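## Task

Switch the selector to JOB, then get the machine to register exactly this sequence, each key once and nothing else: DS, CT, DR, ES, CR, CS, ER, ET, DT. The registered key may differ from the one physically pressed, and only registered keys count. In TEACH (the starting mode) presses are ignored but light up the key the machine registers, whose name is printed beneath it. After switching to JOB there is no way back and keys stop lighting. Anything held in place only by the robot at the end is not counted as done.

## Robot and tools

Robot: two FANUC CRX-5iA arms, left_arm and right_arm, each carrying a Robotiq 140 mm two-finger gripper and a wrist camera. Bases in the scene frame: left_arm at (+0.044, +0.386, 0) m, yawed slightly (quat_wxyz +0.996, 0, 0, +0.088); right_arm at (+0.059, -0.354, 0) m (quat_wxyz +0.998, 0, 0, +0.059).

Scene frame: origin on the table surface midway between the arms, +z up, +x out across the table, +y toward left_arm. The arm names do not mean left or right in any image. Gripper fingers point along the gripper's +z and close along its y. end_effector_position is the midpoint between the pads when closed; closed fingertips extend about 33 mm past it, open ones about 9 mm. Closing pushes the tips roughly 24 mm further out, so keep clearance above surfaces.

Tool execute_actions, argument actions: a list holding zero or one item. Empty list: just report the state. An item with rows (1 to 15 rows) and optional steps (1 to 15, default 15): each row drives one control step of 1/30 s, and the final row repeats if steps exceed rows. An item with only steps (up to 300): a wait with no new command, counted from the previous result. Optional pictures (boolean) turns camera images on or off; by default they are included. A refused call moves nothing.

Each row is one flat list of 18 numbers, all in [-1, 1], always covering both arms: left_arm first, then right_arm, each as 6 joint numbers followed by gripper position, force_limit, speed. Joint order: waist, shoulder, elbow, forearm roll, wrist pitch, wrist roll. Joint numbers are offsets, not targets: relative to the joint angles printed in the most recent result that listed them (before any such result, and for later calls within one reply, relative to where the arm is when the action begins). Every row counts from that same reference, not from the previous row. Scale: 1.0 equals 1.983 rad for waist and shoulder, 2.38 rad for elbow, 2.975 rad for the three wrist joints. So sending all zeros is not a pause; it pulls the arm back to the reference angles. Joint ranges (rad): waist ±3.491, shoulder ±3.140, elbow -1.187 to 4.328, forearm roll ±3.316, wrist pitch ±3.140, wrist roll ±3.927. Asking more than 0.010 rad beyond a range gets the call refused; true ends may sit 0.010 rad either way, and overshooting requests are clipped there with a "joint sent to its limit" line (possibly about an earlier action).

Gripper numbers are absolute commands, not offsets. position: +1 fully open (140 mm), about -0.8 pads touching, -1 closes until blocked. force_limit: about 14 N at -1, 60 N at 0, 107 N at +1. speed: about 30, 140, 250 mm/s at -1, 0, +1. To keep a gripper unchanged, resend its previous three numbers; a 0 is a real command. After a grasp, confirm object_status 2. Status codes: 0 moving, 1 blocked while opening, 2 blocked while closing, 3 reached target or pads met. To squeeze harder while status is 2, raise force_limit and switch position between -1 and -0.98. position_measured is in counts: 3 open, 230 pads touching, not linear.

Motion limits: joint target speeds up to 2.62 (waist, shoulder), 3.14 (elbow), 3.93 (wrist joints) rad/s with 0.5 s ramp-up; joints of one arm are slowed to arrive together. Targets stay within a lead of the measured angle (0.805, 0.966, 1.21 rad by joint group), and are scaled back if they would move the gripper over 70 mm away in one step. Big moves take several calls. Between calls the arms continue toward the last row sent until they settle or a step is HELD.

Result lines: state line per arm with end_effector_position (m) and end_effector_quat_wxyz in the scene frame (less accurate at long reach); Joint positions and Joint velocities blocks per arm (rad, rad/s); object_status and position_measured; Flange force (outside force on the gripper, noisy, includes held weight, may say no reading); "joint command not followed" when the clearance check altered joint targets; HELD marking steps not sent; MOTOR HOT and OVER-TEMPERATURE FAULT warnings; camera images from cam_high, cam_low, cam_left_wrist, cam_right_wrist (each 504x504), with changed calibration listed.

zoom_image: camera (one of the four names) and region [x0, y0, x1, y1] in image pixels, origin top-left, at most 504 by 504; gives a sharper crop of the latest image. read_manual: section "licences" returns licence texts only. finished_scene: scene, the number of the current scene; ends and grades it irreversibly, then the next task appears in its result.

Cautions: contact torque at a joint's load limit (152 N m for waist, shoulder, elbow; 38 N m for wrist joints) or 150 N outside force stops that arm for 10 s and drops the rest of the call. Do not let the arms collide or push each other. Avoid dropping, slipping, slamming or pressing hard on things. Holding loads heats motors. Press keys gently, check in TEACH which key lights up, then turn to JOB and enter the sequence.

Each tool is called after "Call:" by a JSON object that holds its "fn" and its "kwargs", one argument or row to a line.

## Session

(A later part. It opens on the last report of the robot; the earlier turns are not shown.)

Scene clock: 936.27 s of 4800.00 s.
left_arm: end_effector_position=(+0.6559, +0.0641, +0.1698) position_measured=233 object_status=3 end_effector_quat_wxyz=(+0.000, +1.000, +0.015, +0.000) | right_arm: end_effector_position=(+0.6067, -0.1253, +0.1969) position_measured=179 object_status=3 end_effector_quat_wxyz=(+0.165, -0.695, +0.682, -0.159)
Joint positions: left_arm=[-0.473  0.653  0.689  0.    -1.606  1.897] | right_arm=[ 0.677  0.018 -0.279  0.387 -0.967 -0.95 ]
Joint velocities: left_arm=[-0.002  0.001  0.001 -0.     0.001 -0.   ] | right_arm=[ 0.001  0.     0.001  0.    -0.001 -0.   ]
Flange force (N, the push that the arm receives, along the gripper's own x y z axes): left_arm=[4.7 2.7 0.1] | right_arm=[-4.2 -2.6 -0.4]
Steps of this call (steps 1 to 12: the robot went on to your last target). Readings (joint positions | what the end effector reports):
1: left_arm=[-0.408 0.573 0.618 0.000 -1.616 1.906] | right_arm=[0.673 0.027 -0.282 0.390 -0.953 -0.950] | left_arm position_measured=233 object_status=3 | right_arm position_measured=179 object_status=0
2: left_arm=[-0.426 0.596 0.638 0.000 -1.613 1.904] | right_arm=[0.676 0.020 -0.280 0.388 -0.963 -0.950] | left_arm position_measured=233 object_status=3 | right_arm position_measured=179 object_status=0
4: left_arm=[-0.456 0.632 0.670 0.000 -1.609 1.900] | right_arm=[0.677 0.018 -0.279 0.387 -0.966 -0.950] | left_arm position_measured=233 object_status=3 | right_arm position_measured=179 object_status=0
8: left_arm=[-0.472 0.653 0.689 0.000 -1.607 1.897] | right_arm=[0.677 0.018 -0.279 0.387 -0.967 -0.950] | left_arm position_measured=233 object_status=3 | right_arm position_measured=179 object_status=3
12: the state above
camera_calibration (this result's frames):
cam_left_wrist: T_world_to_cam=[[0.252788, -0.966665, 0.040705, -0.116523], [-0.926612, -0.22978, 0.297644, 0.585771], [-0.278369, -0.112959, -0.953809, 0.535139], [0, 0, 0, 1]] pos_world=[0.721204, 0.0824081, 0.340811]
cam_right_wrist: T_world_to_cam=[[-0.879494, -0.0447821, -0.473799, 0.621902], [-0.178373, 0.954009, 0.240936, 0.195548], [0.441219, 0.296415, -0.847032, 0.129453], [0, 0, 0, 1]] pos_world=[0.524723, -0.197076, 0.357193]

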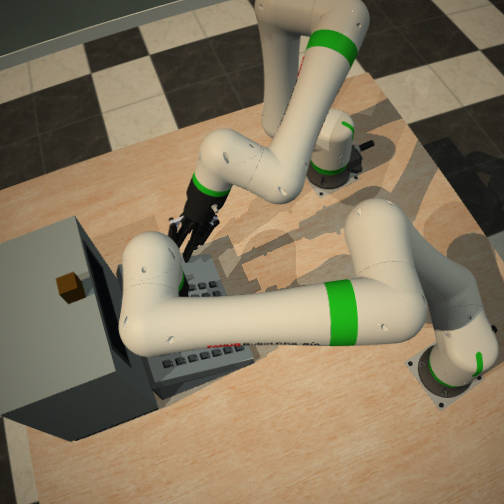

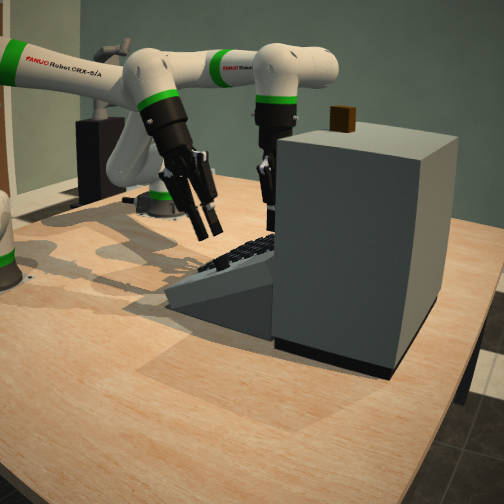

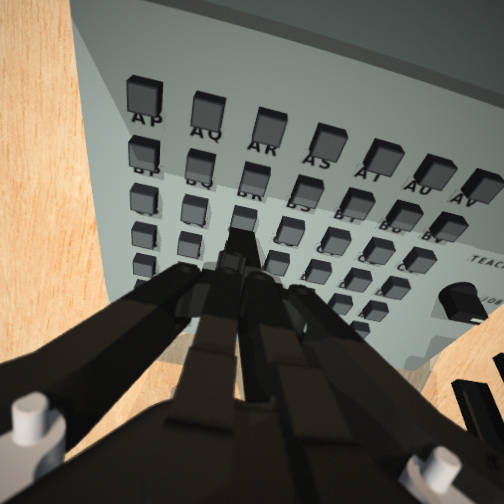

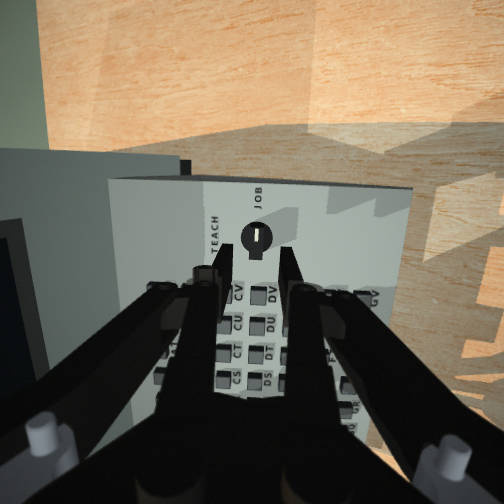

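Call:
{"fn": "execute_actions", "kwargs": {
  "actions": [
    {"rows": [[0,-0.0001,-0.0026,0,0.002,0,-1,0,0, -0.1,0,0,0,0,0,-0.4,-0.6,0.5],[0,-0.0002,-0.0051,0,0.004,0,-1,0,0, -0.1,0,0,0,0,0,-0.4,-0.6,0.5],[0,-0.00026,-0.0077,0,0.006,0,-1,0,0, -0.1,0,0,0,0,0,-0.4,-0.6,0.5],[0,-0.00035,-0.0102,0,0.008,0,-1,0,0, -0.1,0,0,0,0,0,-0.4,-0.6,0.5],[0,-0.000438,-0.012794,0,0.009943,0,-1,0,0, -0.1,0,0,0,0,0,-0.4,-0.6,0.5]], "steps": 15}
  ],
  "pictures": false
}}

Call:
{"fn": "execute_actions", "kwargs": {
  "actions": [
    {"rows": [[0,0.000431,0.012589,0,-0.009784,0,-1,0,0, 0,0,0,0,0,0,-0.4,-0.6,0.5],[0,0.000431,0.012589,0,-0.009784,0,-1,0,0, 0,0,0,0,0,0,-0.4,-0.6,0.5],[0,0.000431,0.012589,0,-0.009784,0,-1,0,0, 0,0,0,0,0,0,-0.4,-0.6,0.5],[0,0.000431,0.012589,0,-0.009784,0,-1,0,0, 0,0,0,0,0,0,-0.4,-0.6,0.5],[0,0.000431,0.012589,0,-0.009784,0,-1,0,0, 0,0,0,0,0,0,-0.4,-0.6,0.5],[-0.015764,0.085093,0.143182,0,-0.057827,0.010508,-1,0,0, 0,0,0,0,0,0,-0.4,-0.6,0.5]], "steps": 15}
  ],
  "pictures": false
}}

Call:
{"fn": "execute_actions", "kwargs": {
  "actions": [
    {"steps": 9}
  ]
}}

Scene clock: 976.33 s of 4800.00 s.
left_arm: end_effector_position=(+0.6559, +0.0641, +0.1574) position_measured=233 object_status=3 end_effector_quat_wxyz=(+0.000, +1.000, +0.015, +0.000) | right_arm: end_effector_position=(+0.6411, -0.2376, +0.1969) position_measured=179 object_status=3 end_effector_quat_wxyz=(+0.148, -0.624, +0.747, -0.175)
Joint positions: left_arm=[-0.473  0.652  0.659  0.    -1.577  1.897] | right_arm=[ 0.479  0.018 -0.279  0.387 -0.967 -0.95 ]
Joint velocities: left_arm=[-0.001 -0.001 -0.    -0.     0.002 -0.   ] | right_arm=[-0.     0.001 -0.001 -0.001  0.     0.001]
Flange force (N, the push that the arm receives, along the gripper's own x y z axes): left_arm=[1.2 0.4 -10.7] | right_arm=[-0.6 -2.5 1.6]
Steps of this call (steps 1 to 30: the robot went on to your last target; steps 31 to 90: nothing new was sent; then 36.57 s passed at rest; steps 91 to 105: all 15 steps of this action). Readings (joint positions | what the end effector reports):
91: left_arm=[-0.473 0.653 0.689 0.000 -1.606 1.897] | right_arm=[0.677 0.018 -0.279 0.387 -0.967 -0.950] | left_arm position_measured=233 object_status=3 | right_arm position_measured=179 object_status=3
92: left_arm=[-0.473 0.653 0.687 0.000 -1.604 1.897] | right_arm=[0.673 0.018 -0.279 0.387 -0.967 -0.950] | left_arm position_measured=233 object_status=3 | right_arm position_measured=179 object_status=3
94: left_arm=[-0.473 0.653 0.677 0.000 -1.595 1.897] | right_arm=[0.648 0.018 -0.279 0.387 -0.967 -0.950] | left_arm position_measured=233 object_status=3 | right_arm position_measured=179 object_status=3
98: left_arm=[-0.473 0.652 0.660 0.000 -1.578 1.897] | right_arm=[0.551 0.018 -0.279 0.387 -0.967 -0.950] | left_arm position_measured=233 object_status=3 | right_arm position_measured=179 object_status=3
105: the state above

Scene clock: 976.83 s of 4800.00 s.
left_arm: end_effector_position=(+0.6826, +0.0372, +0.1828) position_measured=233 object_status=3 end_effector_quat_wxyz=(+0.000, +1.000, +0.016, +0.000) | right_arm: end_effector_position=(+0.6411, -0.2376, +0.1969) position_measured=179 object_status=3 end_effector_quat_wxyz=(+0.148, -0.624, +0.747, -0.175)
Joint positions: left_arm=[-0.498  0.788  0.94   0.    -1.722  1.924] | right_arm=[ 0.479  0.018 -0.279  0.387 -0.967 -0.95 ]
Joint velocities: left_arm=[-0.086  0.467  0.843  0.    -0.377  0.063] | right_arm=[ 0.001 -0.     0.    -0.    -0.001  0.   ]
Flange force (N, the push that the arm receives, along the gripper's own x y z axes): left_arm=no reading | right_arm=[-2.9 2.6 -0.1]
Steps of this call (steps 1 to 15: all 15 steps of this action). Readings (joint positions | what the end effector reports):
1: left_arm=[-0.473 0.652 0.659 0.000 -1.577 1.897] | right_arm=[0.479 0.018 -0.279 0.387 -0.967 -0.950] | left_arm position_measured=233 object_status=3 | right_arm position_measured=179 object_status=3
2: left_arm=[-0.473 0.652 0.663 0.000 -1.580 1.897] | right_arm=[0.479 0.018 -0.279 0.387 -0.967 -0.950] | left_arm position_measured=233 object_status=3 | right_arm position_measured=179 object_status=3
4: left_arm=[-0.473 0.653 0.682 0.000 -1.599 1.897] | right_arm=[0.479 0.018 -0.279 0.387 -0.967 -0.950] | left_arm position_measured=233 object_status=3 | right_arm position_measured=179 object_status=3
8: left_arm=[-0.474 0.662 0.707 0.000 -1.615 1.900] | right_arm=[0.479 0.018 -0.279 0.387 -0.967 -0.950] | left_arm position_measured=233 object_status=3 | right_arm position_measured=179 object_status=3
15: the state above

Scene clock: 977.13 s of 4800.00 s.
left_arm: end_effector_position=(+0.6875, +0.0309, +0.1846) position_measured=233 object_status=3 end_effector_quat_wxyz=(+0.000, +1.000, +0.015, +0.000) | right_arm: end_effector_position=(+0.6411, -0.2376, +0.1969) position_measured=179 object_status=3 end_effector_quat_wxyz=(+0.148, -0.624, +0.747, -0.175)
Joint positions: left_arm=[-0.504  0.821  1.     0.    -1.749  1.928] | right_arm=[ 0.479  0.018 -0.279  0.387 -0.967 -0.95 ]
Joint velocities: left_arm=[-0.     0.    -0.    -0.     0.     0.001] | right_arm=[-0.001 -0.     0.001  0.    -0.    -0.   ]
Flange force (N, the push that the arm receives, along the gripper's own x y z axes): left_arm=no reading | right_arm=[-2.3 1.1 -0.4]
Steps of this call (steps 1 to 9: the robot went on to your last target). Readings (joint positions | what the end effector reports):
1: left_arm=[-0.500 0.802 0.965 0.000 -1.733 1.926] | right_arm=[0.479 0.018 -0.279 0.387 -0.967 -0.950] | left_arm position_measured=233 object_status=3 | right_arm position_measured=179 object_status=3
2: left_arm=[-0.502 0.812 0.983 0.000 -1.741 1.927] | right_arm=[0.479 0.018 -0.279 0.387 -0.967 -0.950] | left_arm position_measured=233 object_status=3 | right_arm position_measured=179 object_status=3
4: left_arm=[-0.504 0.820 0.999 0.000 -1.749 1.928] | right_arm=[0.479 0.018 -0.279 0.387 -0.967 -0.950] | left_arm position_measured=233 object_status=3 | right_arm position_measured=179 object_status=3
8: left_arm=[-0.504 0.821 1.000 0.000 -1.749 1.928] | right_arm=[0.479 0.018 -0.279 0.387 -0.967 -0.950] | left_arm position_measured=233 object_status=3 | right_arm position_measured=179 object_status=3
9: the state above
camera_calibration (this result's frames):
cam_left_wrist: T_world_to_cam=[[0.252702, -0.966684, 0.0407899, -0.157165], [-0.926666, -0.229686, 0.297549, 0.603068], [-0.278267, -0.11299, -0.953835, 0.554202], [0, 0, 0, 1]] pos_world=[0.752774, 0.0492069, 0.355586]
cam_right_wrist: T_world_to_cam=[[-0.871078, 0.129105, -0.473871, 0.683063], [0.0127867, 0.970466, 0.240897, 0.190155], [0.490977, 0.203781, -0.847003, 0.0936992], [0, 0, 0, 1]] pos_world=[0.546566, -0.29182, 0.35724]

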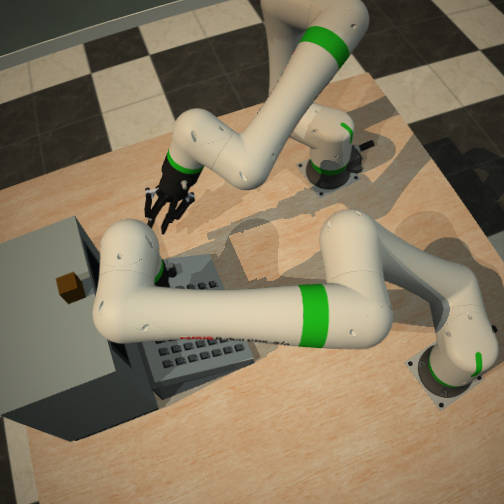

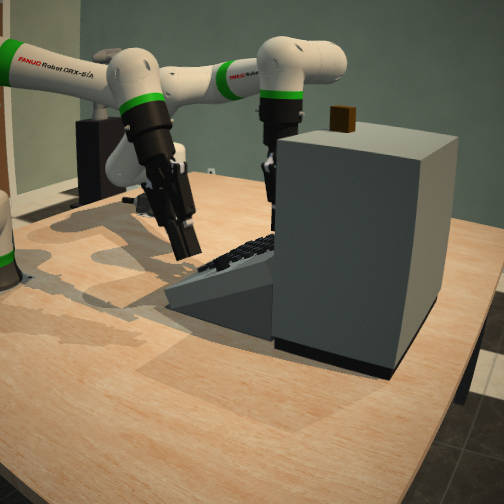

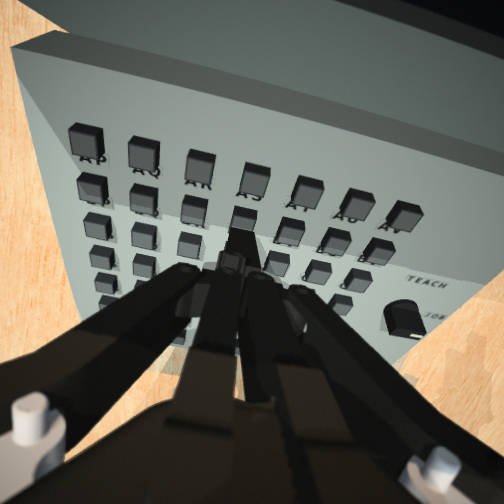

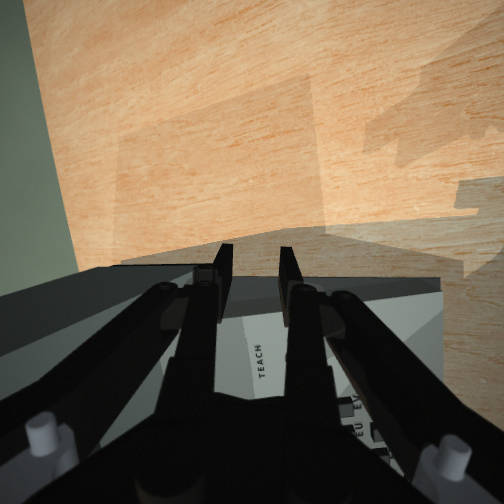

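Call:
{"fn": "execute_actions", "kwargs": {
  "actions": [
    {"rows": [[0,-0.00086,-0.00362,0,0.00232,0,-1,0,0, 0,0,0,0,0,0,-0.4,-0.6,0.5],[0,-0.00172,-0.00724,0,0.00464,0,-1,0,0, 0,0,0,0,0,0,-0.4,-0.6,0.5],[0,-0.00259,-0.01086,0,0.00697,0,-1,0,0, 0,0,0,0,0,0,-0.4,-0.6,0.5],[0,-0.00345,-0.01448,0,0.00929,0,-1,0,0, 0,0,0,0,0,0,-0.4,-0.6,0.5],[0,-0.00431,-0.018102,0,0.011609,0,-1,0,0, 0,0,0,0,0,0,-0.4,-0.6,0.5]], "steps": 12}
  ],
  "pictures": false
}}

Call:
{"fn": "execute_actions", "kwargs": {
  "actions": [
    {"rows": [[0,0.004238,0.017803,0,-0.011417,0,-1,0,0, 0,0,0,0,0,0,-0.4,-0.6,0.5],[0,0.004238,0.017803,0,-0.011417,0,-1,0,0, 0,0,0,0,0,0,-0.4,-0.6,0.5],[0,0.004238,0.017803,0,-0.011417,0,-1,0,0, 0,0,0,0,0,0,-0.4,-0.6,0.5],[0,0.004238,0.017803,0,-0.011417,0,-1,0,0, 0,0,0,0,0,0,-0.4,-0.6,0.5],[0,0.004238,0.017803,0,-0.011417,0,-1,0,0, 0,0,0,0,0,0,-0.4,-0.6,0.5],[0.040221,-0.105513,-0.145422,0,0.046008,-0.026809,-1,0,0, 0,0,0,0,0,0,-0.4,-0.6,0.5]], "steps": 15}
  ],
  "pictures": false
}}

Call:
{"fn": "execute_actions", "kwargs": {
  "actions": [
    {"steps": 12}
  ],
  "pictures": false
}}

Call:
{"fn": "execute_actions", "kwargs": {
  "actions": [
    {"rows": [[0,0.00002,-0.00242,0,0.00195,0,-1,0,0, 0,0,0,0,0,0,-0.4,-0.6,0.5],[0,0.00004,-0.00484,0,0.00389,0,-1,0,0, 0,0,0,0,0,0,-0.4,-0.6,0.5],[0,0.00006,-0.00725,0,0.00584,0,-1,0,0, 0,0,0,0,0,0,-0.4,-0.6,0.5],[0,0.00008,-0.00967,0,0.00779,0,-1,0,0, 0,0,0,0,0,0,-0.4,-0.6,0.5],[0,0.000099,-0.012088,0,0.009736,0,-1,0,0, 0,0,0,0,0,0,-0.4,-0.6,0.5]], "steps": 12}
  ],
  "pictures": false
}}

Call:
{"fn": "execute_actions", "kwargs": {
  "actions": [
    {"rows": [[0,-0.000097,0.011895,0,-0.00958,0,-1,0,0, 0,0,0,0,0,0,-0.4,-0.6,0.5],[0,-0.000097,0.011895,0,-0.00958,0,-1,0,0, 0,0,0,0,0,0,-0.4,-0.6,0.5],[0,-0.000097,0.011895,0,-0.00958,0,-1,0,0, 0,0,0,0,0,0,-0.4,-0.6,0.5],[0,-0.000097,0.011895,0,-0.00958,0,-1,0,0, 0,0,0,0,0,0,-0.4,-0.6,0.5],[0,-0.000097,0.011895,0,-0.00958,0,-1,0,0, 0,0,0,0,0,0,-0.4,-0.6,0.5],[-0.031922,-0.01529,-0.021936,0,0.007357,0.021278,-1,0,0, 0,0,0,0,0,0,-0.4,-0.6,0.5]], "steps": 15}
  ],
  "pictures": false
}}

Call:
{"fn": "execute_actions", "kwargs": {
  "actions": [
    {"steps": 5}
  ]
}}

Scene clock: 1040.03 s of 4800.00 s.
left_arm: end_effector_position=(+0.6875, +0.0309, +0.1727) position_measured=233 object_status=3 end_effector_quat_wxyz=(+0.000, +1.000, +0.015, +0.000) | right_arm: end_effector_position=(+0.6411, -0.2376, +0.1969) position_measured=179 object_status=3 end_effector_quat_wxyz=(+0.148, -0.624, +0.747, -0.175)
Joint positions: left_arm=[-0.504  0.812  0.957  0.    -1.715  1.928] | right_arm=[ 0.479  0.018 -0.279  0.387 -0.967 -0.95 ]
Joint velocities: left_arm=[ 0.001 -0.001 -0.004  0.     0.002  0.001] | right_arm=[ 0.001 -0.    -0.002  0.     0.     0.001]
Flange force (N, the push that the arm receives, along the gripper's own x y z axes): left_arm=no reading | right_arm=[-1.7 1.2 -0.3]
Steps of this call (steps 1 to 30: the robot went on to your last target; steps 31 to 90: nothing new was sent; then 59.50 s passed at rest; steps 91 to 102: all 12 steps of this action). Readings (joint positions | what the end effector reports):
91: left_arm=[-0.504 0.821 0.999 0.000 -1.749 1.928] | right_arm=[0.479 0.018 -0.279 0.387 -0.967 -0.950] | left_arm position_measured=233 object_status=3 | right_arm position_measured=179 object_status=3
92: left_arm=[-0.504 0.820 0.996 0.000 -1.747 1.928] | right_arm=[0.479 0.018 -0.279 0.387 -0.967 -0.950] | left_arm position_measured=233 object_status=3 | right_arm position_measured=179 object_status=3
94: left_arm=[-0.504 0.818 0.984 0.000 -1.736 1.928] | right_arm=[0.479 0.018 -0.279 0.387 -0.967 -0.950] | left_arm position_measured=233 object_status=3 | right_arm position_measured=179 object_status=3
98: left_arm=[-0.504 0.813 0.959 0.000 -1.716 1.928] | right_arm=[0.479 0.018 -0.279 0.387 -0.967 -0.950] | left_arm position_measured=233 object_status=3 | right_arm position_measured=179 object_status=3
102: the state above

Scene clock: 1040.53 s of 4800.00 s.
left_arm: end_effector_position=(+0.6695, +0.0754, +0.1765) position_measured=233 object_status=3 end_effector_quat_wxyz=(+0.000, +1.000, +0.015, +0.000) | right_arm: end_effector_position=(+0.6411, -0.2376, +0.1969) position_measured=179 object_status=3 end_effector_quat_wxyz=(+0.148, -0.624, +0.747, -0.175)
Joint positions: left_arm=[-0.451  0.677  0.743  0.    -1.636  1.876] | right_arm=[ 0.479  0.018 -0.279  0.387 -0.967 -0.95 ]
Joint velocities: left_arm=[ 0.262 -0.71  -1.253 -0.     0.546 -0.257] | right_arm=[-0.     0.     0.002 -0.    -0.001 -0.   ]
Flange force (N, the push that the arm receives, along the gripper's own x y z axes): left_arm=[4.9 -10.9 -3.5] | right_arm=[-0.7 1.1 0.6]
Steps of this call (steps 1 to 15: all 15 steps of this action). Readings (joint positions | what the end effector reports):
1: left_arm=[-0.504 0.812 0.957 0.000 -1.715 1.928] | right_arm=[0.479 0.018 -0.279 0.387 -0.967 -0.950] | left_arm position_measured=233 object_status=3 | right_arm position_measured=179 object_status=3
2: left_arm=[-0.504 0.813 0.961 0.000 -1.717 1.928] | right_arm=[0.479 0.018 -0.279 0.387 -0.967 -0.950] | left_arm position_measured=233 object_status=3 | right_arm position_measured=179 object_status=3
4: left_arm=[-0.504 0.817 0.984 0.000 -1.736 1.928] | right_arm=[0.479 0.018 -0.279 0.387 -0.967 -0.950] | left_arm position_measured=233 object_status=3 | right_arm position_measured=179 object_status=3
8: left_arm=[-0.502 0.814 0.986 0.000 -1.743 1.926] | right_arm=[0.479 0.018 -0.279 0.387 -0.967 -0.950] | left_arm position_measured=233 object_status=3 | right_arm position_measured=179 object_status=3
15: the state above

Scene clock: 1040.93 s of 4800.00 s.
left_arm: end_effector_position=(+0.6550, +0.0981, +0.1697) position_measured=233 object_status=3 end_effector_quat_wxyz=(+0.000, +1.000, +0.015, +0.000) | right_arm: end_effector_position=(+0.6411, -0.2376, +0.1969) position_measured=179 object_status=3 end_effector_quat_wxyz=(+0.148, -0.624, +0.747, -0.175)
Joint positions: left_arm=[-0.424  0.603  0.611  0.    -1.578  1.849] | right_arm=[ 0.479  0.018 -0.279  0.387 -0.967 -0.95 ]
Joint velocities: left_arm=[ 0.001  0.    -0.001  0.     0.001 -0.   ] | right_arm=[-0.    -0.     0.     0.    -0.001 -0.001]
Flange force (N, the push that the arm receives, along the gripper's own x y z axes): left_arm=[3.9 -0.6 2.3] | right_arm=[-1.6 -1.3 2.1]
Steps of this call (steps 1 to 12: the robot went on to your last target). Readings (joint positions | what the end effector reports):
1: left_arm=[-0.443 0.655 0.703 0.000 -1.619 1.868] | right_arm=[0.479 0.018 -0.279 0.387 -0.967 -0.950] | left_arm position_measured=233 object_status=3 | right_arm position_measured=179 object_status=3
2: left_arm=[-0.436 0.637 0.671 0.000 -1.604 1.861] | right_arm=[0.479 0.018 -0.279 0.387 -0.967 -0.950] | left_arm position_measured=233 object_status=3 | right_arm position_measured=179 object_status=3
4: left_arm=[-0.428 0.612 0.628 0.000 -1.585 1.852] | right_arm=[0.479 0.018 -0.279 0.387 -0.967 -0.950] | left_arm position_measured=233 object_status=3 | right_arm position_measured=179 object_status=3
8: left_arm=[-0.424 0.603 0.611 0.000 -1.578 1.849] | right_arm=[0.479 0.018 -0.279 0.387 -0.967 -0.950] | left_arm position_measured=233 object_status=3 | right_arm position_measured=179 object_status=3
12: the state above

Scene clock: 1041.33 s of 4800.00 s.
left_arm: end_effector_position=(+0.6550, +0.0981, +0.1574) position_measured=233 object_status=3 end_effector_quat_wxyz=(+0.000, +1.000, +0.015, +0.001) | right_arm: end_effector_position=(+0.6411, -0.2376, +0.1969) position_measured=179 object_status=3 end_effector_quat_wxyz=(+0.148, -0.624, +0.747, -0.175)
Joint positions: left_arm=[-0.424  0.603  0.582  0.    -1.549  1.849] | right_arm=[ 0.479  0.018 -0.279  0.387 -0.967 -0.95 ]
Joint velocities: left_arm=[ 0.     0.    -0.003 -0.     0.004  0.001] | right_arm=[-0.001 -0.001 -0.001 -0.     0.    -0.   ]
Flange force (N, the push that the arm receives, along the gripper's own x y z axes): left_arm=[4.9 -3.1 -10.4] | right_arm=[0.2 3.8 0.7]
Steps of this call (steps 1 to 12: all 12 steps of this action). Readings (joint positions | what the end effector reports):
1: left_arm=[-0.424 0.603 0.610 0.000 -1.577 1.849] | right_arm=[0.479 0.018 -0.279 0.387 -0.967 -0.950] | left_arm position_measured=233 object_status=3 | right_arm position_measured=179 object_status=3
2: left_arm=[-0.424 0.603 0.608 0.000 -1.575 1.849] | right_arm=[0.479 0.018 -0.279 0.387 -0.967 -0.950] | left_arm position_measured=233 object_status=3 | right_arm position_measured=179 object_status=3
4: left_arm=[-0.424 0.603 0.599 0.000 -1.566 1.849] | right_arm=[0.479 0.018 -0.279 0.387 -0.967 -0.950] | left_arm position_measured=233 object_status=3 | right_arm position_measured=179 object_status=3
8: left_arm=[-0.424 0.603 0.583 0.000 -1.550 1.849] | right_arm=[0.479 0.018 -0.279 0.387 -0.967 -0.950] | left_arm position_measured=233 object_status=3 | right_arm position_measured=179 object_status=3
12: the state above

Scene clock: 1041.83 s of 4800.00 s.
left_arm: end_effector_position=(+0.6256, +0.0633, +0.1549) position_measured=233 object_status=3 end_effector_quat_wxyz=(+0.000, +1.000, +0.015, +0.001) | right_arm: end_effector_position=(+0.6411, -0.2376, +0.1969) position_measured=179 object_status=3 end_effector_quat_wxyz=(+0.148, -0.624, +0.747, -0.175)
Joint positions: left_arm=[-0.487  0.573  0.53   0.    -1.527  1.912] | right_arm=[ 0.479  0.018 -0.279  0.387 -0.967 -0.95 ]
Joint velocities: left_arm=[-0.    -0.001 -0.003 -0.     0.002  0.002] | right_arm=[-0.001  0.001 -0.001  0.     0.    -0.   ]
Flange force (N, the push that the arm receives, along the gripper's own x y z axes): left_arm=[0.6 0.9 1.0] | right_arm=[-1.3 2.3 -1.4]
Steps of this call (steps 1 to 15: all 15 steps of this action). Readings (joint positions | what the end effector reports):
1: left_arm=[-0.424 0.603 0.582 0.000 -1.549 1.849] | right_arm=[0.479 0.018 -0.279 0.387 -0.967 -0.950] | left_arm position_measured=233 object_status=3 | right_arm position_measured=179 object_status=3
2: left_arm=[-0.424 0.603 0.586 0.000 -1.552 1.849] | right_arm=[0.479 0.018 -0.279 0.387 -0.967 -0.950] | left_arm position_measured=233 object_status=3 | right_arm position_measured=179 object_status=3
4: left_arm=[-0.424 0.603 0.604 0.000 -1.571 1.849] | right_arm=[0.479 0.018 -0.279 0.387 -0.967 -0.950] | left_arm position_measured=233 object_status=3 | right_arm position_measured=179 object_status=3
8: left_arm=[-0.436 0.597 0.595 0.000 -1.568 1.860] | right_arm=[0.479 0.018 -0.279 0.387 -0.967 -0.950] | left_arm position_measured=233 object_status=3 | right_arm position_measured=179 object_status=3
15: the state above

Scene clock: 1042.00 s of 4800.00 s.
left_arm: end_effector_position=(+0.6255, +0.0633, +0.1549) position_measured=233 object_status=3 end_effector_quat_wxyz=(+0.000, +1.000, +0.015, +0.001) | right_arm: end_effector_position=(+0.6411, -0.2376, +0.1969) position_measured=179 object_status=3 end_effector_quat_wxyz=(+0.148, -0.624, +0.747, -0.175)
Joint positions: left_arm=[-0.487  0.573  0.53   0.    -1.527  1.912] | right_arm=[ 0.479  0.018 -0.279  0.387 -0.967 -0.95 ]
Joint velocities: left_arm=[-0.002  0.    -0.002 -0.    -0.    -0.   ] | right_arm=[-0.001  0.001  0.    -0.     0.001 -0.   ]
Flange force (N, the push that the arm receives, along the gripper's own x y z axes): left_arm=[8.0 2.4 -0.1] | right_arm=[-2.7 0.0 0.3]
Steps of this call (steps 1 to 5: the robot went on to your last target). Readings (joint positions | what the end effector reports):
1: left_arm=[-0.487 0.573 0.530 0.000 -1.527 1.912] | right_arm=[0.479 0.018 -0.279 0.387 -0.967 -0.950] | left_arm position_measured=233 object_status=3 | right_arm position_measured=179 object_status=3
2: left_arm=[-0.487 0.573 0.530 0.000 -1.527 1.912] | right_arm=[0.479 0.018 -0.279 0.387 -0.967 -0.950] | left_arm position_measured=233 object_status=3 | right_arm position_measured=179 object_status=3
4: left_arm=[-0.487 0.573 0.530 0.000 -1.527 1.912] | right_arm=[0.479 0.018 -0.279 0.387 -0.967 -0.950] | left_arm position_measured=233 object_status=3 | right_arm position_measured=179 object_status=3
5: the state above
camera_calibration (this result's frames):
cam_left_wrist: T_world_to_cam=[[0.252792, -0.966649, 0.0410547, -0.109073], [-0.926784, -0.229747, 0.297133, 0.562042], [-0.277791, -0.113162, -0.953953, 0.511999], [0, 0, 0, 1]] pos_world=[0.690693, 0.081631, 0.3259]
cam_right_wrist: T_world_to_cam=[[-0.871077, 0.129081, -0.473882, 0.683061], [0.0127642, 0.97047, 0.240884, 0.190165], [0.490981, 0.203779, -0.847001, 0.0936972], [0, 0, 0, 1]] pos_world=[0.546567, -0.291813, 0.357244]

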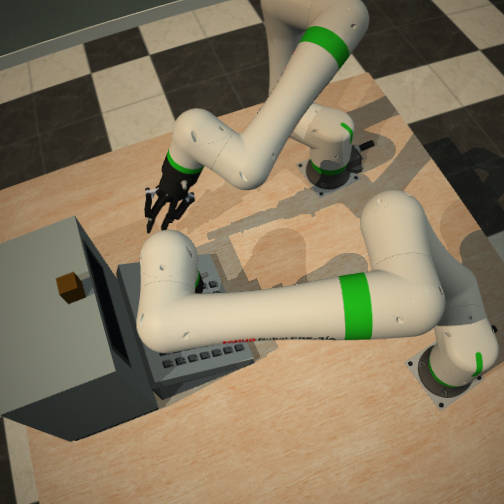

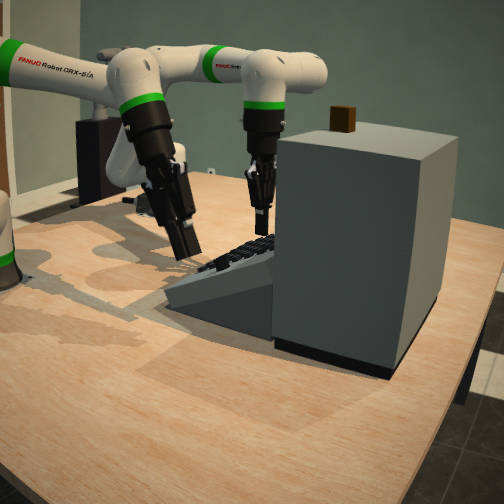

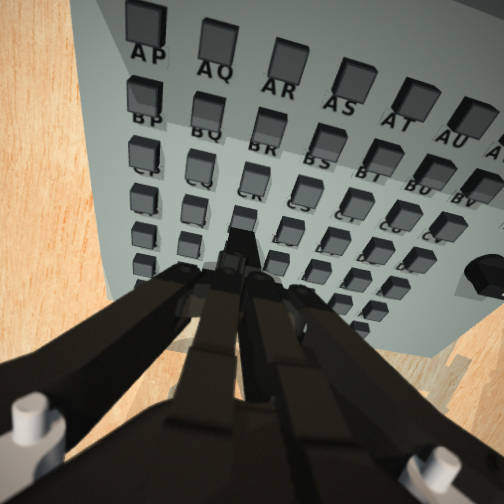

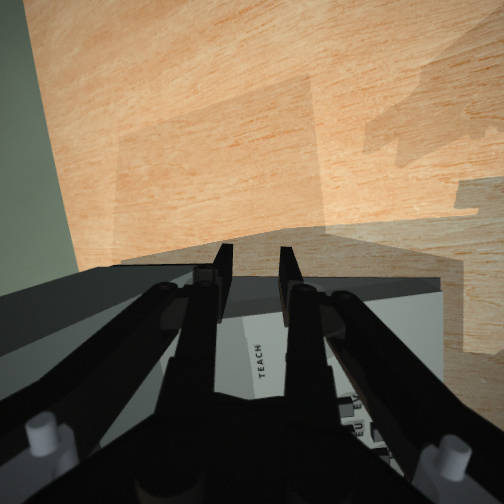

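Call:
{"fn": "execute_actions", "kwargs": {
  "actions": [
    {"rows": [[0,0.0002,-0.00226,0,0.00194,0,-1,0,0, 0,0,0,0,0,0,-0.4,-0.6,0.5],[0,0.0004,-0.00452,0,0.00389,0,-1,0,0, 0,0,0,0,0,0,-0.4,-0.6,0.5],[0,0.0006,-0.00678,0,0.00583,0,-1,0,0, 0,0,0,0,0,0,-0.4,-0.6,0.5],[0,0.0008,-0.00904,0,0.00777,0,-1,0,0, 0,0,0,0,0,0,-0.4,-0.6,0.5],[0,0.001004,-0.011304,0,0.009713,0,-1,0,0, 0,0,0,0,0,0,-0.4,-0.6,0.5]], "steps": 12}
  ],
  "pictures": false
}}

Call:
{"fn": "execute_actions", "kwargs": {
  "actions": [
    {"rows": [[0,-0.000992,0.011172,0,-0.009599,0,-1,0,0, 0,0,0,0,0,0,-0.4,-0.6,0.5],[0,-0.000992,0.011172,0,-0.009599,0,-1,0,0, 0,0,0,0,0,0,-0.4,-0.6,0.5],[0,-0.000992,0.011172,0,-0.009599,0,-1,0,0, 0,0,0,0,0,0,-0.4,-0.6,0.5],[0,-0.000992,0.011172,0,-0.009599,0,-1,0,0, 0,0,0,0,0,0,-0.4,-0.6,0.5],[0,-0.000992,0.011172,0,-0.009599,0,-1,0,0, 0,0,0,0,0,0,-0.4,-0.6,0.5],[0.037946,0.060305,0.120094,0,-0.055879,-0.025293,-1,0,0, 0,0,0,0,0,0,-0.4,-0.6,0.5]], "steps": 15}
  ],
  "pictures": false
}}

Call:
{"fn": "execute_actions", "kwargs": {
  "actions": [
    {"steps": 9}
  ],
  "pictures": false
}}

Call:
{"fn": "execute_actions", "kwargs": {
  "actions": [
    {"rows": [[0,-0.00034,-0.00282,0,0.00204,0,-1,0,0, 0,0,0,0,0,0,-0.4,-0.6,0.5],[0,-0.00067,-0.00565,0,0.00407,0,-1,0,0, 0,0,0,0,0,0,-0.4,-0.6,0.5],[0,-0.00101,-0.00847,0,0.00611,0,-1,0,0, 0,0,0,0,0,0,-0.4,-0.6,0.5],[0,-0.00135,-0.0113,0,0.00814,0,-1,0,0, 0,0,0,0,0,0,-0.4,-0.6,0.5],[0,-0.001684,-0.014124,0,0.010176,0,-1,0,0, 0,0,0,0,0,0,-0.4,-0.6,0.5]], "steps": 12}
  ],
  "pictures": false
}}

Call:
{"fn": "execute_actions", "kwargs": {
  "actions": [
    {"rows": [[0,0.001657,0.01389,0,-0.010008,0,-1,0,0, 0,0,0,0,0,0,-0.4,-0.6,0.5],[0,0.001657,0.01389,0,-0.010008,0,-1,0,0, 0,0,0,0,0,0,-0.4,-0.6,0.5],[0,0.001657,0.01389,0,-0.010008,0,-1,0,0, 0,0,0,0,0,0,-0.4,-0.6,0.5],[0,0.001657,0.01389,0,-0.010008,0,-1,0,0, 0,0,0,0,0,0,-0.4,-0.6,0.5],[0,0.001657,0.01389,0,-0.010008,0,-1,0,0, 0,0,0,0,0,0,-0.4,-0.6,0.5],[-0.023559,0.030281,0.052899,0,-0.022136,0.015704,-1,0,0, 0,0,0,0,0,0,-0.4,-0.6,0.5]], "steps": 15}
  ],
  "pictures": false
}}

Call:
{"fn": "execute_actions", "kwargs": {
  "actions": [
    {"steps": 5}
  ],
  "pictures": false
}}

Call:
{"fn": "execute_actions", "kwargs": {
  "actions": [
    {"rows": [[0,-0.00053,-0.00312,0,0.00214,0,-1,0,0, 0,0,0,0,0,0,-0.4,-0.6,0.5],[0,-0.00107,-0.00623,0,0.00427,0,-1,0,0, 0,0,0,0,0,0,-0.4,-0.6,0.5],[0,-0.0016,-0.00935,0,0.00641,0,-1,0,0, 0,0,0,0,0,0,-0.4,-0.6,0.5],[0,-0.00213,-0.01246,0,0.00855,0,-1,0,0, 0,0,0,0,0,0,-0.4,-0.6,0.5],[0,-0.002664,-0.015576,0,0.010685,0,-1,0,0, 0,0,0,0,0,0,-0.4,-0.6,0.5]], "steps": 12}
  ],
  "pictures": false
}}

Call:
{"fn": "execute_actions", "kwargs": {
  "actions": [
    {"rows": [[0,0.00262,0.015319,0,-0.010509,0,-1,0,0, 0,0,0,0,0,0,-0.4,-0.6,0.5],[0,0.00262,0.015319,0,-0.010509,0,-1,0,0, 0,0,0,0,0,0,-0.4,-0.6,0.5],[0,0.00262,0.015319,0,-0.010509,0,-1,0,0, 0,0,0,0,0,0,-0.4,-0.6,0.5],[0,0.00262,0.015319,0,-0.010509,0,-1,0,0, 0,0,0,0,0,0,-0.4,-0.6,0.5],[0,0.00262,0.015319,0,-0.010509,0,-1,0,0, 0,0,0,0,0,0,-0.4,-0.6,0.5],[0.010969,-0.111058,-0.16229,0,0.055805,-0.007311,-1,0,0, 0,0,0,0,0,0,-0.4,-0.6,0.5]], "steps": 15}
  ],
  "pictures": false
}}

Call:
{"fn": "execute_actions", "kwargs": {
  "actions": [
    {"steps": 12}
  ]
}}

Scene clock: 1106.80 s of 4800.00 s.
left_arm: end_effector_position=(+0.6255, +0.0632, +0.1422) position_measured=233 object_status=3 end_effector_quat_wxyz=(+0.000, +1.000, +0.015, +0.001) | right_arm: end_effector_position=(+0.6411, -0.2376, +0.1969) position_measured=179 object_status=3 end_effector_quat_wxyz=(+0.148, -0.624, +0.747, -0.175)
Joint positions: left_arm=[-0.487  0.574  0.503  0.    -1.498  1.912] | right_arm=[ 0.479  0.018 -0.279  0.387 -0.967 -0.95 ]
Joint velocities: left_arm=[-0.    -0.001 -0.001  0.     0.     0.001] | right_arm=[ 0.001  0.001 -0.     0.    -0.    -0.002]
Flange force (N, the push that the arm receives, along the gripper's own x y z axes): left_arm=[-2.9 -3.1 -13.0] | right_arm=[-2.9 2.1 1.6]
Steps of this call (steps 1 to 15: the robot went on to your last target; steps 16 to 90: nothing new was sent; then 61.40 s passed at rest; steps 91 to 102: all 12 steps of this action). Readings (joint positions | what the end effector reports):
91: left_arm=[-0.487 0.573 0.530 0.000 -1.526 1.912] | right_arm=[0.479 0.018 -0.279 0.387 -0.967 -0.950] | left_arm position_measured=233 object_status=3 | right_arm position_measured=179 object_status=3
92: left_arm=[-0.487 0.573 0.527 0.000 -1.524 1.912] | right_arm=[0.479 0.018 -0.279 0.387 -0.967 -0.950] | left_arm position_measured=233 object_status=3 | right_arm position_measured=179 object_status=3
94: left_arm=[-0.487 0.573 0.519 0.000 -1.515 1.912] | right_arm=[0.479 0.018 -0.279 0.387 -0.967 -0.950] | left_arm position_measured=233 object_status=3 | right_arm position_measured=179 object_status=3
98: left_arm=[-0.487 0.574 0.504 0.000 -1.499 1.912] | right_arm=[0.479 0.018 -0.279 0.387 -0.967 -0.950] | left_arm position_measured=233 object_status=3 | right_arm position_measured=179 object_status=3
102: the state above

Scene clock: 1107.30 s of 4800.00 s.
left_arm: end_effector_position=(+0.6790, +0.0942, +0.1811) position_measured=233 object_status=3 end_effector_quat_wxyz=(+0.000, +1.000, +0.015, +0.001) | right_arm: end_effector_position=(+0.6411, -0.2376, +0.1969) position_measured=179 object_status=3 end_effector_quat_wxyz=(+0.148, -0.624, +0.747, -0.175)
Joint positions: left_arm=[-0.421  0.679  0.757  0.    -1.648  1.845] | right_arm=[ 0.479  0.018 -0.279  0.387 -0.967 -0.95 ]
Joint velocities: left_arm=[ 0.171  0.288  0.612  0.    -0.319 -0.164] | right_arm=[ 0.     0.001  0.001  0.     0.001 -0.   ]
Flange force (N, the push that the arm receives, along the gripper's own x y z axes): left_arm=[28.7 -0.7 -4.4] | right_arm=[-0.2 2.6 1.6]
Steps of this call (steps 1 to 15: all 15 steps of this action). Readings (joint positions | what the end effector reports):
1: left_arm=[-0.487 0.574 0.503 0.000 -1.498 1.912] | right_arm=[0.479 0.018 -0.279 0.387 -0.967 -0.950] | left_arm position_measured=233 object_status=3 | right_arm position_measured=179 object_status=3
2: left_arm=[-0.487 0.574 0.507 0.000 -1.502 1.912] | right_arm=[0.479 0.018 -0.279 0.387 -0.967 -0.950] | left_arm position_measured=233 object_status=3 | right_arm position_measured=179 object_status=3
4: left_arm=[-0.487 0.573 0.524 0.000 -1.520 1.912] | right_arm=[0.479 0.018 -0.279 0.387 -0.967 -0.950] | left_arm position_measured=233 object_status=3 | right_arm position_measured=179 object_status=3
8: left_arm=[-0.482 0.581 0.547 0.000 -1.537 1.906] | right_arm=[0.479 0.018 -0.279 0.387 -0.967 -0.950] | left_arm position_measured=233 object_status=3 | right_arm position_measured=179 object_status=3
15: the state above

Scene clock: 1107.60 s of 4800.00 s.
left_arm: end_effector_position=(+0.6856, +0.0988, +0.1845) position_measured=233 object_status=3 end_effector_quat_wxyz=(+0.000, +1.000, +0.015, +0.001) | right_arm: end_effector_position=(+0.6411, -0.2376, +0.1969) position_measured=179 object_status=3 end_effector_quat_wxyz=(+0.148, -0.624, +0.747, -0.175)
Joint positions: left_arm=[-0.412  0.694  0.789  0.    -1.664  1.837] | right_arm=[ 0.479  0.018 -0.279  0.387 -0.967 -0.95 ]
Joint velocities: left_arm=[-0.001  0.001  0.001  0.     0.001  0.   ] | right_arm=[-0.001  0.001 -0.     0.     0.    -0.   ]
Flange force (N, the push that the arm receives, along the gripper's own x y z axes): left_arm=[9.6 3.1 -2.1] | right_arm=[-1.0 1.9 -0.2]
Steps of this call (steps 1 to 9: the robot went on to your last target). Readings (joint positions | what the end effector reports):
1: left_arm=[-0.416 0.687 0.774 0.000 -1.657 1.841] | right_arm=[0.479 0.018 -0.279 0.387 -0.967 -0.950] | left_arm position_measured=233 object_status=3 | right_arm position_measured=179 object_status=3
2: left_arm=[-0.413 0.692 0.785 0.000 -1.662 1.838] | right_arm=[0.479 0.018 -0.279 0.387 -0.967 -0.950] | left_arm position_measured=233 object_status=3 | right_arm position_measured=179 object_status=3
4: left_arm=[-0.412 0.694 0.789 0.000 -1.664 1.837] | right_arm=[0.479 0.018 -0.279 0.387 -0.967 -0.950] | left_arm position_measured=233 object_status=3 | right_arm position_measured=179 object_status=3
8: left_arm=[-0.412 0.694 0.789 0.000 -1.664 1.837] | right_arm=[0.479 0.018 -0.279 0.387 -0.967 -0.950] | left_arm position_measured=233 object_status=3 | right_arm position_measured=179 object_status=3
9: the state above

Scene clock: 1108.00 s of 4800.00 s.
left_arm: end_effector_position=(+0.6856, +0.0988, +0.1726) position_measured=233 object_status=3 end_effector_quat_wxyz=(+0.000, +1.000, +0.015, +0.001) | right_arm: end_effector_position=(+0.6411, -0.2376, +0.1969) position_measured=179 object_status=3 end_effector_quat_wxyz=(+0.148, -0.624, +0.747, -0.175)
Joint positions: left_arm=[-0.412  0.691  0.756  0.    -1.634  1.837] | right_arm=[ 0.479  0.018 -0.279  0.387 -0.967 -0.95 ]
Joint velocities: left_arm=[ 0.    -0.001 -0.002  0.     0.003 -0.002] | right_arm=[-0.001  0.    -0.    -0.    -0.     0.   ]
Flange force (N, the push that the arm receives, along the gripper's own x y z axes): left_arm=[15.8 4.8 -12.9] | right_arm=[0.0 -1.4 -0.2]
Steps of this call (steps 1 to 12: all 12 steps of this action). Readings (joint positions | what the end effector reports):
1: left_arm=[-0.412 0.694 0.789 0.000 -1.664 1.837] | right_arm=[0.479 0.018 -0.279 0.387 -0.967 -0.950] | left_arm position_measured=233 object_status=3 | right_arm position_measured=179 object_status=3
2: left_arm=[-0.412 0.694 0.786 0.000 -1.662 1.837] | right_arm=[0.479 0.018 -0.279 0.387 -0.967 -0.950] | left_arm position_measured=233 object_status=3 | right_arm position_measured=179 object_status=3
4: left_arm=[-0.412 0.693 0.776 0.000 -1.653 1.837] | right_arm=[0.479 0.018 -0.279 0.387 -0.967 -0.950] | left_arm position_measured=233 object_status=3 | right_arm position_measured=179 object_status=3
8: left_arm=[-0.412 0.691 0.757 0.000 -1.636 1.837] | right_arm=[0.479 0.018 -0.279 0.387 -0.967 -0.950] | left_arm position_measured=233 object_status=3 | right_arm position_measured=179 object_status=3
12: the state above

Scene clock: 1108.50 s of 4800.00 s.
left_arm: end_effector_position=(+0.6866, +0.0649, +0.1845) position_measured=233 object_status=3 end_effector_quat_wxyz=(+0.000, +1.000, +0.015, +0.001) | right_arm: end_effector_position=(+0.6411, -0.2376, +0.1969) position_measured=179 object_status=3 end_effector_quat_wxyz=(+0.148, -0.624, +0.747, -0.175)
Joint positions: left_arm=[-0.459  0.75   0.881  0.    -1.7    1.883] | right_arm=[ 0.479  0.018 -0.279  0.387 -0.967 -0.95 ]
Joint velocities: left_arm=[ 0.     0.     0.003  0.    -0.     0.002] | right_arm=[ 0.    -0.001 -0.     0.     0.     0.   ]
Flange force (N, the push that the arm receives, along the gripper's own x y z axes): left_arm=[16.4 8.0 -7.1] | right_arm=[-1.3 -0.9 0.3]
Steps of this call (steps 1 to 15: all 15 steps of this action). Readings (joint positions | what the end effector reports):
1: left_arm=[-0.412 0.691 0.756 0.000 -1.634 1.837] | right_arm=[0.479 0.018 -0.279 0.387 -0.967 -0.950] | left_arm position_measured=233 object_status=3 | right_arm position_measured=179 object_status=3
2: left_arm=[-0.412 0.691 0.759 0.000 -1.637 1.837] | right_arm=[0.479 0.018 -0.279 0.387 -0.967 -0.950] | left_arm position_measured=233 object_status=3 | right_arm position_measured=179 object_status=3
4: left_arm=[-0.412 0.693 0.780 0.000 -1.656 1.837] | right_arm=[0.479 0.018 -0.279 0.387 -0.967 -0.950] | left_arm position_measured=233 object_status=3 | right_arm position_measured=179 object_status=3
8: left_arm=[-0.421 0.704 0.807 0.000 -1.672 1.846] | right_arm=[0.479 0.018 -0.279 0.387 -0.967 -0.950] | left_arm position_measured=233 object_status=3 | right_arm position_measured=179 object_status=3
15: the state above

Scene clock: 1108.67 s of 4800.00 s.
left_arm: end_effector_position=(+0.6866, +0.0648, +0.1845) position_measured=233 object_status=3 end_effector_quat_wxyz=(+0.000, +1.000, +0.015, +0.001) | right_arm: end_effector_position=(+0.6411, -0.2376, +0.1969) position_measured=179 object_status=3 end_effector_quat_wxyz=(+0.148, -0.624, +0.747, -0.175)
Joint positions: left_arm=[-0.459  0.751  0.881  0.    -1.7    1.883] | right_arm=[ 0.479  0.018 -0.279  0.387 -0.967 -0.95 ]
Joint velocities: left_arm=[-0.001  0.    -0.001  0.     0.    -0.001] | right_arm=[ 0.001 -0.    -0.     0.    -0.    -0.   ]
Flange force (N, the push that the arm receives, along the gripper's own x y z axes): left_arm=[7.5 3.3 -0.6] | right_arm=[-2.7 0.3 -0.3]
Steps of this call (steps 1 to 5: the robot went on to your last target). Readings (joint positions | what the end effector reports):
1: left_arm=[-0.459 0.750 0.881 0.000 -1.700 1.883] | right_arm=[0.479 0.018 -0.279 0.387 -0.967 -0.950] | left_arm position_measured=233 object_status=3 | right_arm position_measured=179 object_status=3
2: left_arm=[-0.459 0.750 0.881 0.000 -1.700 1.883] | right_arm=[0.479 0.018 -0.279 0.387 -0.967 -0.950] | left_arm position_measured=233 object_status=3 | right_arm position_measured=179 object_status=3
4: left_arm=[-0.459 0.751 0.881 0.000 -1.700 1.883] | right_arm=[0.479 0.018 -0.279 0.387 -0.967 -0.950] | left_arm position_measured=233 object_status=3 | right_arm position_measured=179 object_status=3
5: the state above

Scene clock: 1109.07 s of 4800.00 s.
left_arm: end_effector_position=(+0.6866, +0.0648, +0.1726) position_measured=233 object_status=3 end_effector_quat_wxyz=(+0.000, +1.000, +0.015, +0.001) | right_arm: end_effector_position=(+0.6411, -0.2376, +0.1969) position_measured=179 object_status=3 end_effector_quat_wxyz=(+0.148, -0.624, +0.747, -0.175)
Joint positions: left_arm=[-0.459  0.745  0.845  0.    -1.668  1.883] | right_arm=[ 0.479  0.018 -0.279  0.387 -0.967 -0.95 ]
Joint velocities: left_arm=[-0.001 -0.    -0.001 -0.     0.002 -0.   ] | right_arm=[-0.001 -0.    -0.001  0.    -0.    -0.   ]
Flange force (N, the push that the arm receives, along the gripper's own x y z axes): left_arm=[13.2 3.2 -17.2] | right_arm=[0.3 2.8 0.7]
Steps of this call (steps 1 to 12: all 12 steps of this action). Readings (joint positions | what the end effector reports):
1: left_arm=[-0.459 0.751 0.881 0.000 -1.700 1.883] | right_arm=[0.479 0.018 -0.279 0.387 -0.967 -0.950] | left_arm position_measured=233 object_status=3 | right_arm position_measured=179 object_status=3
2: left_arm=[-0.459 0.750 0.879 0.000 -1.698 1.883] | right_arm=[0.479 0.018 -0.279 0.387 -0.967 -0.950] | left_arm position_measured=233 object_status=3 | right_arm position_measured=179 object_status=3
4: left_arm=[-0.459 0.749 0.867 0.000 -1.688 1.883] | right_arm=[0.479 0.018 -0.279 0.387 -0.967 -0.950] | left_arm position_measured=233 object_status=3 | right_arm position_measured=179 object_status=3
8: left_arm=[-0.459 0.746 0.846 0.000 -1.670 1.883] | right_arm=[0.479 0.018 -0.279 0.387 -0.967 -0.950] | left_arm position_measured=233 object_status=3 | right_arm position_measured=179 object_status=3
12: the state above

Scene clock: 1109.57 s of 4800.00 s.
left_arm: end_effector_position=(+0.6506, +0.0848, +0.1676) position_measured=233 object_status=3 end_effector_quat_wxyz=(+0.000, +1.000, +0.015, +0.001) | right_arm: end_effector_position=(+0.6411, -0.2376, +0.1969) position_measured=179 object_status=3 end_effector_quat_wxyz=(+0.148, -0.624, +0.747, -0.175)
Joint positions: left_arm=[-0.445  0.608  0.613  0.    -1.575  1.87 ] | right_arm=[ 0.479  0.018 -0.279  0.387 -0.967 -0.95 ]
Joint velocities: left_arm=[ 0.071 -0.732 -1.36  -0.     0.628 -0.07 ] | right_arm=[ 0.001 -0.     0.     0.     0.    -0.   ]
Flange force (N, the push that the arm receives, along the gripper's own x y z axes): left_arm=[-3.3 -5.1 2.2] | right_arm=[-0.5 3.0 1.0]
Steps of this call (steps 1 to 15: all 15 steps of this action). Readings (joint positions | what the end effector reports):
1: left_arm=[-0.459 0.745 0.845 0.000 -1.668 1.883] | right_arm=[0.479 0.018 -0.279 0.387 -0.967 -0.950] | left_arm position_measured=233 object_status=3 | right_arm position_measured=179 object_status=3
2: left_arm=[-0.459 0.746 0.848 0.000 -1.671 1.883] | right_arm=[0.479 0.018 -0.279 0.387 -0.967 -0.950] | left_arm position_measured=233 object_status=3 | right_arm position_measured=179 object_status=3
4: left_arm=[-0.459 0.749 0.870 0.000 -1.690 1.883] | right_arm=[0.479 0.018 -0.279 0.387 -0.967 -0.950] | left_arm position_measured=233 object_status=3 | right_arm position_measured=179 object_status=3
8: left_arm=[-0.459 0.744 0.867 0.000 -1.693 1.883] | right_arm=[0.479 0.018 -0.279 0.387 -0.967 -0.950] | left_arm position_measured=233 object_status=3 | right_arm position_measured=179 object_status=3
15: the state above

Scene clock: 1109.97 s of 4800.00 s.
left_arm: end_effector_position=(+0.6245, +0.0972, +0.1548) position_measured=233 object_status=3 end_effector_quat_wxyz=(+0.000, +1.000, +0.015, +0.001) | right_arm: end_effector_position=(+0.6411, -0.2376, +0.1969) position_measured=179 object_status=3 end_effector_quat_wxyz=(+0.148, -0.624, +0.747, -0.175)
Joint positions: left_arm=[-0.437  0.525  0.458  0.    -1.502  1.862] | right_arm=[ 0.479  0.018 -0.279  0.387 -0.967 -0.95 ]
Joint velocities: left_arm=[ 0.001 -0.001  0.001  0.    -0.    -0.001] | right_arm=[-0.001 -0.    -0.001  0.    -0.    -0.001]
Flange force (N, the push that the arm receives, along the gripper's own x y z axes): left_arm=[5.7 3.5 2.1] | right_arm=[-1.8 1.3 -0.2]
Steps of this call (steps 1 to 12: the robot went on to your last target). Readings (joint positions | what the end effector reports):
1: left_arm=[-0.443 0.585 0.571 0.000 -1.555 1.867] | right_arm=[0.479 0.018 -0.279 0.387 -0.967 -0.950] | left_arm position_measured=233 object_status=3 | right_arm position_measured=179 object_status=3
2: left_arm=[-0.441 0.566 0.535 0.000 -1.538 1.866] | right_arm=[0.479 0.018 -0.279 0.387 -0.967 -0.950] | left_arm position_measured=233 object_status=3 | right_arm position_measured=179 object_status=3
4: left_arm=[-0.439 0.538 0.484 0.000 -1.514 1.863] | right_arm=[0.479 0.018 -0.279 0.387 -0.967 -0.950] | left_arm position_measured=233 object_status=3 | right_arm position_measured=179 object_status=3
8: left_arm=[-0.437 0.525 0.459 0.000 -1.502 1.862] | right_arm=[0.479 0.018 -0.279 0.387 -0.967 -0.950] | left_arm position_measured=233 object_status=3 | right_arm position_measured=179 object_status=3
12: the state above
camera_calibration (this result's frames):
cam_left_wrist: T_world_to_cam=[[0.252694, -0.966666, 0.0412691, -0.0759796], [-0.926966, -0.229652, 0.296638, 0.569152], [-0.277272, -0.113214, -0.954098, 0.515176], [0, 0, 0, 1]] pos_world=[0.689628, 0.115585, 0.325833]
cam_right_wrist: T_world_to_cam=[[-0.871077, 0.129081, -0.473882, 0.683061], [0.0127646, 0.97047, 0.240884, 0.190165], [0.490981, 0.203779, -0.847001, 0.0936971], [0, 0, 0, 1]] pos_world=[0.546567, -0.291813, 0.357244]

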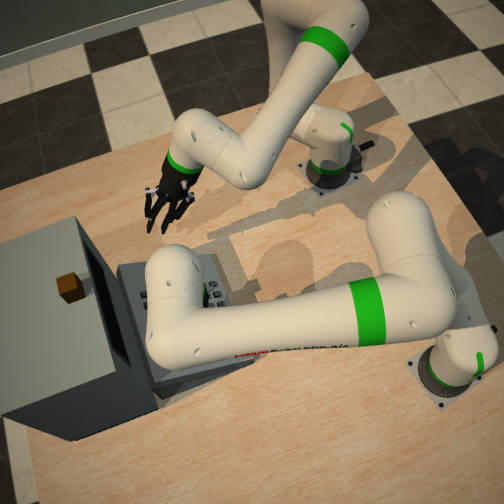

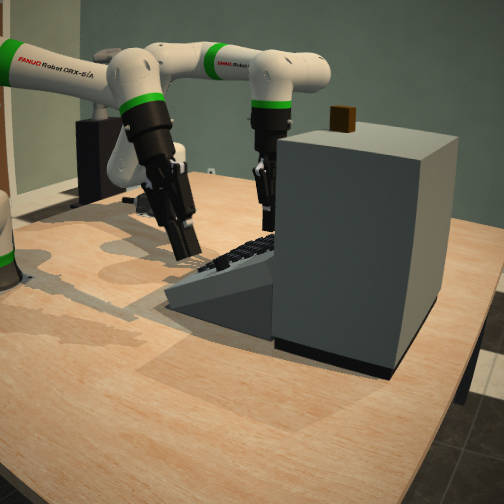

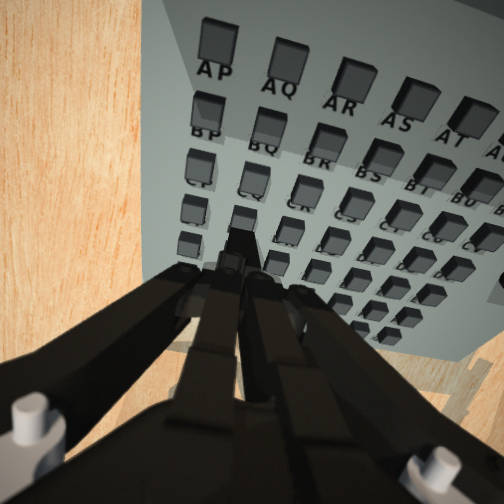

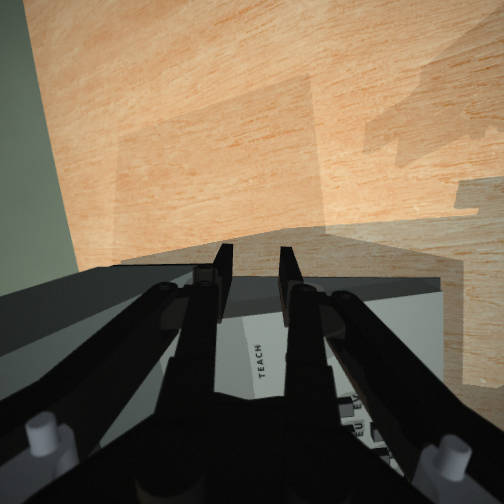

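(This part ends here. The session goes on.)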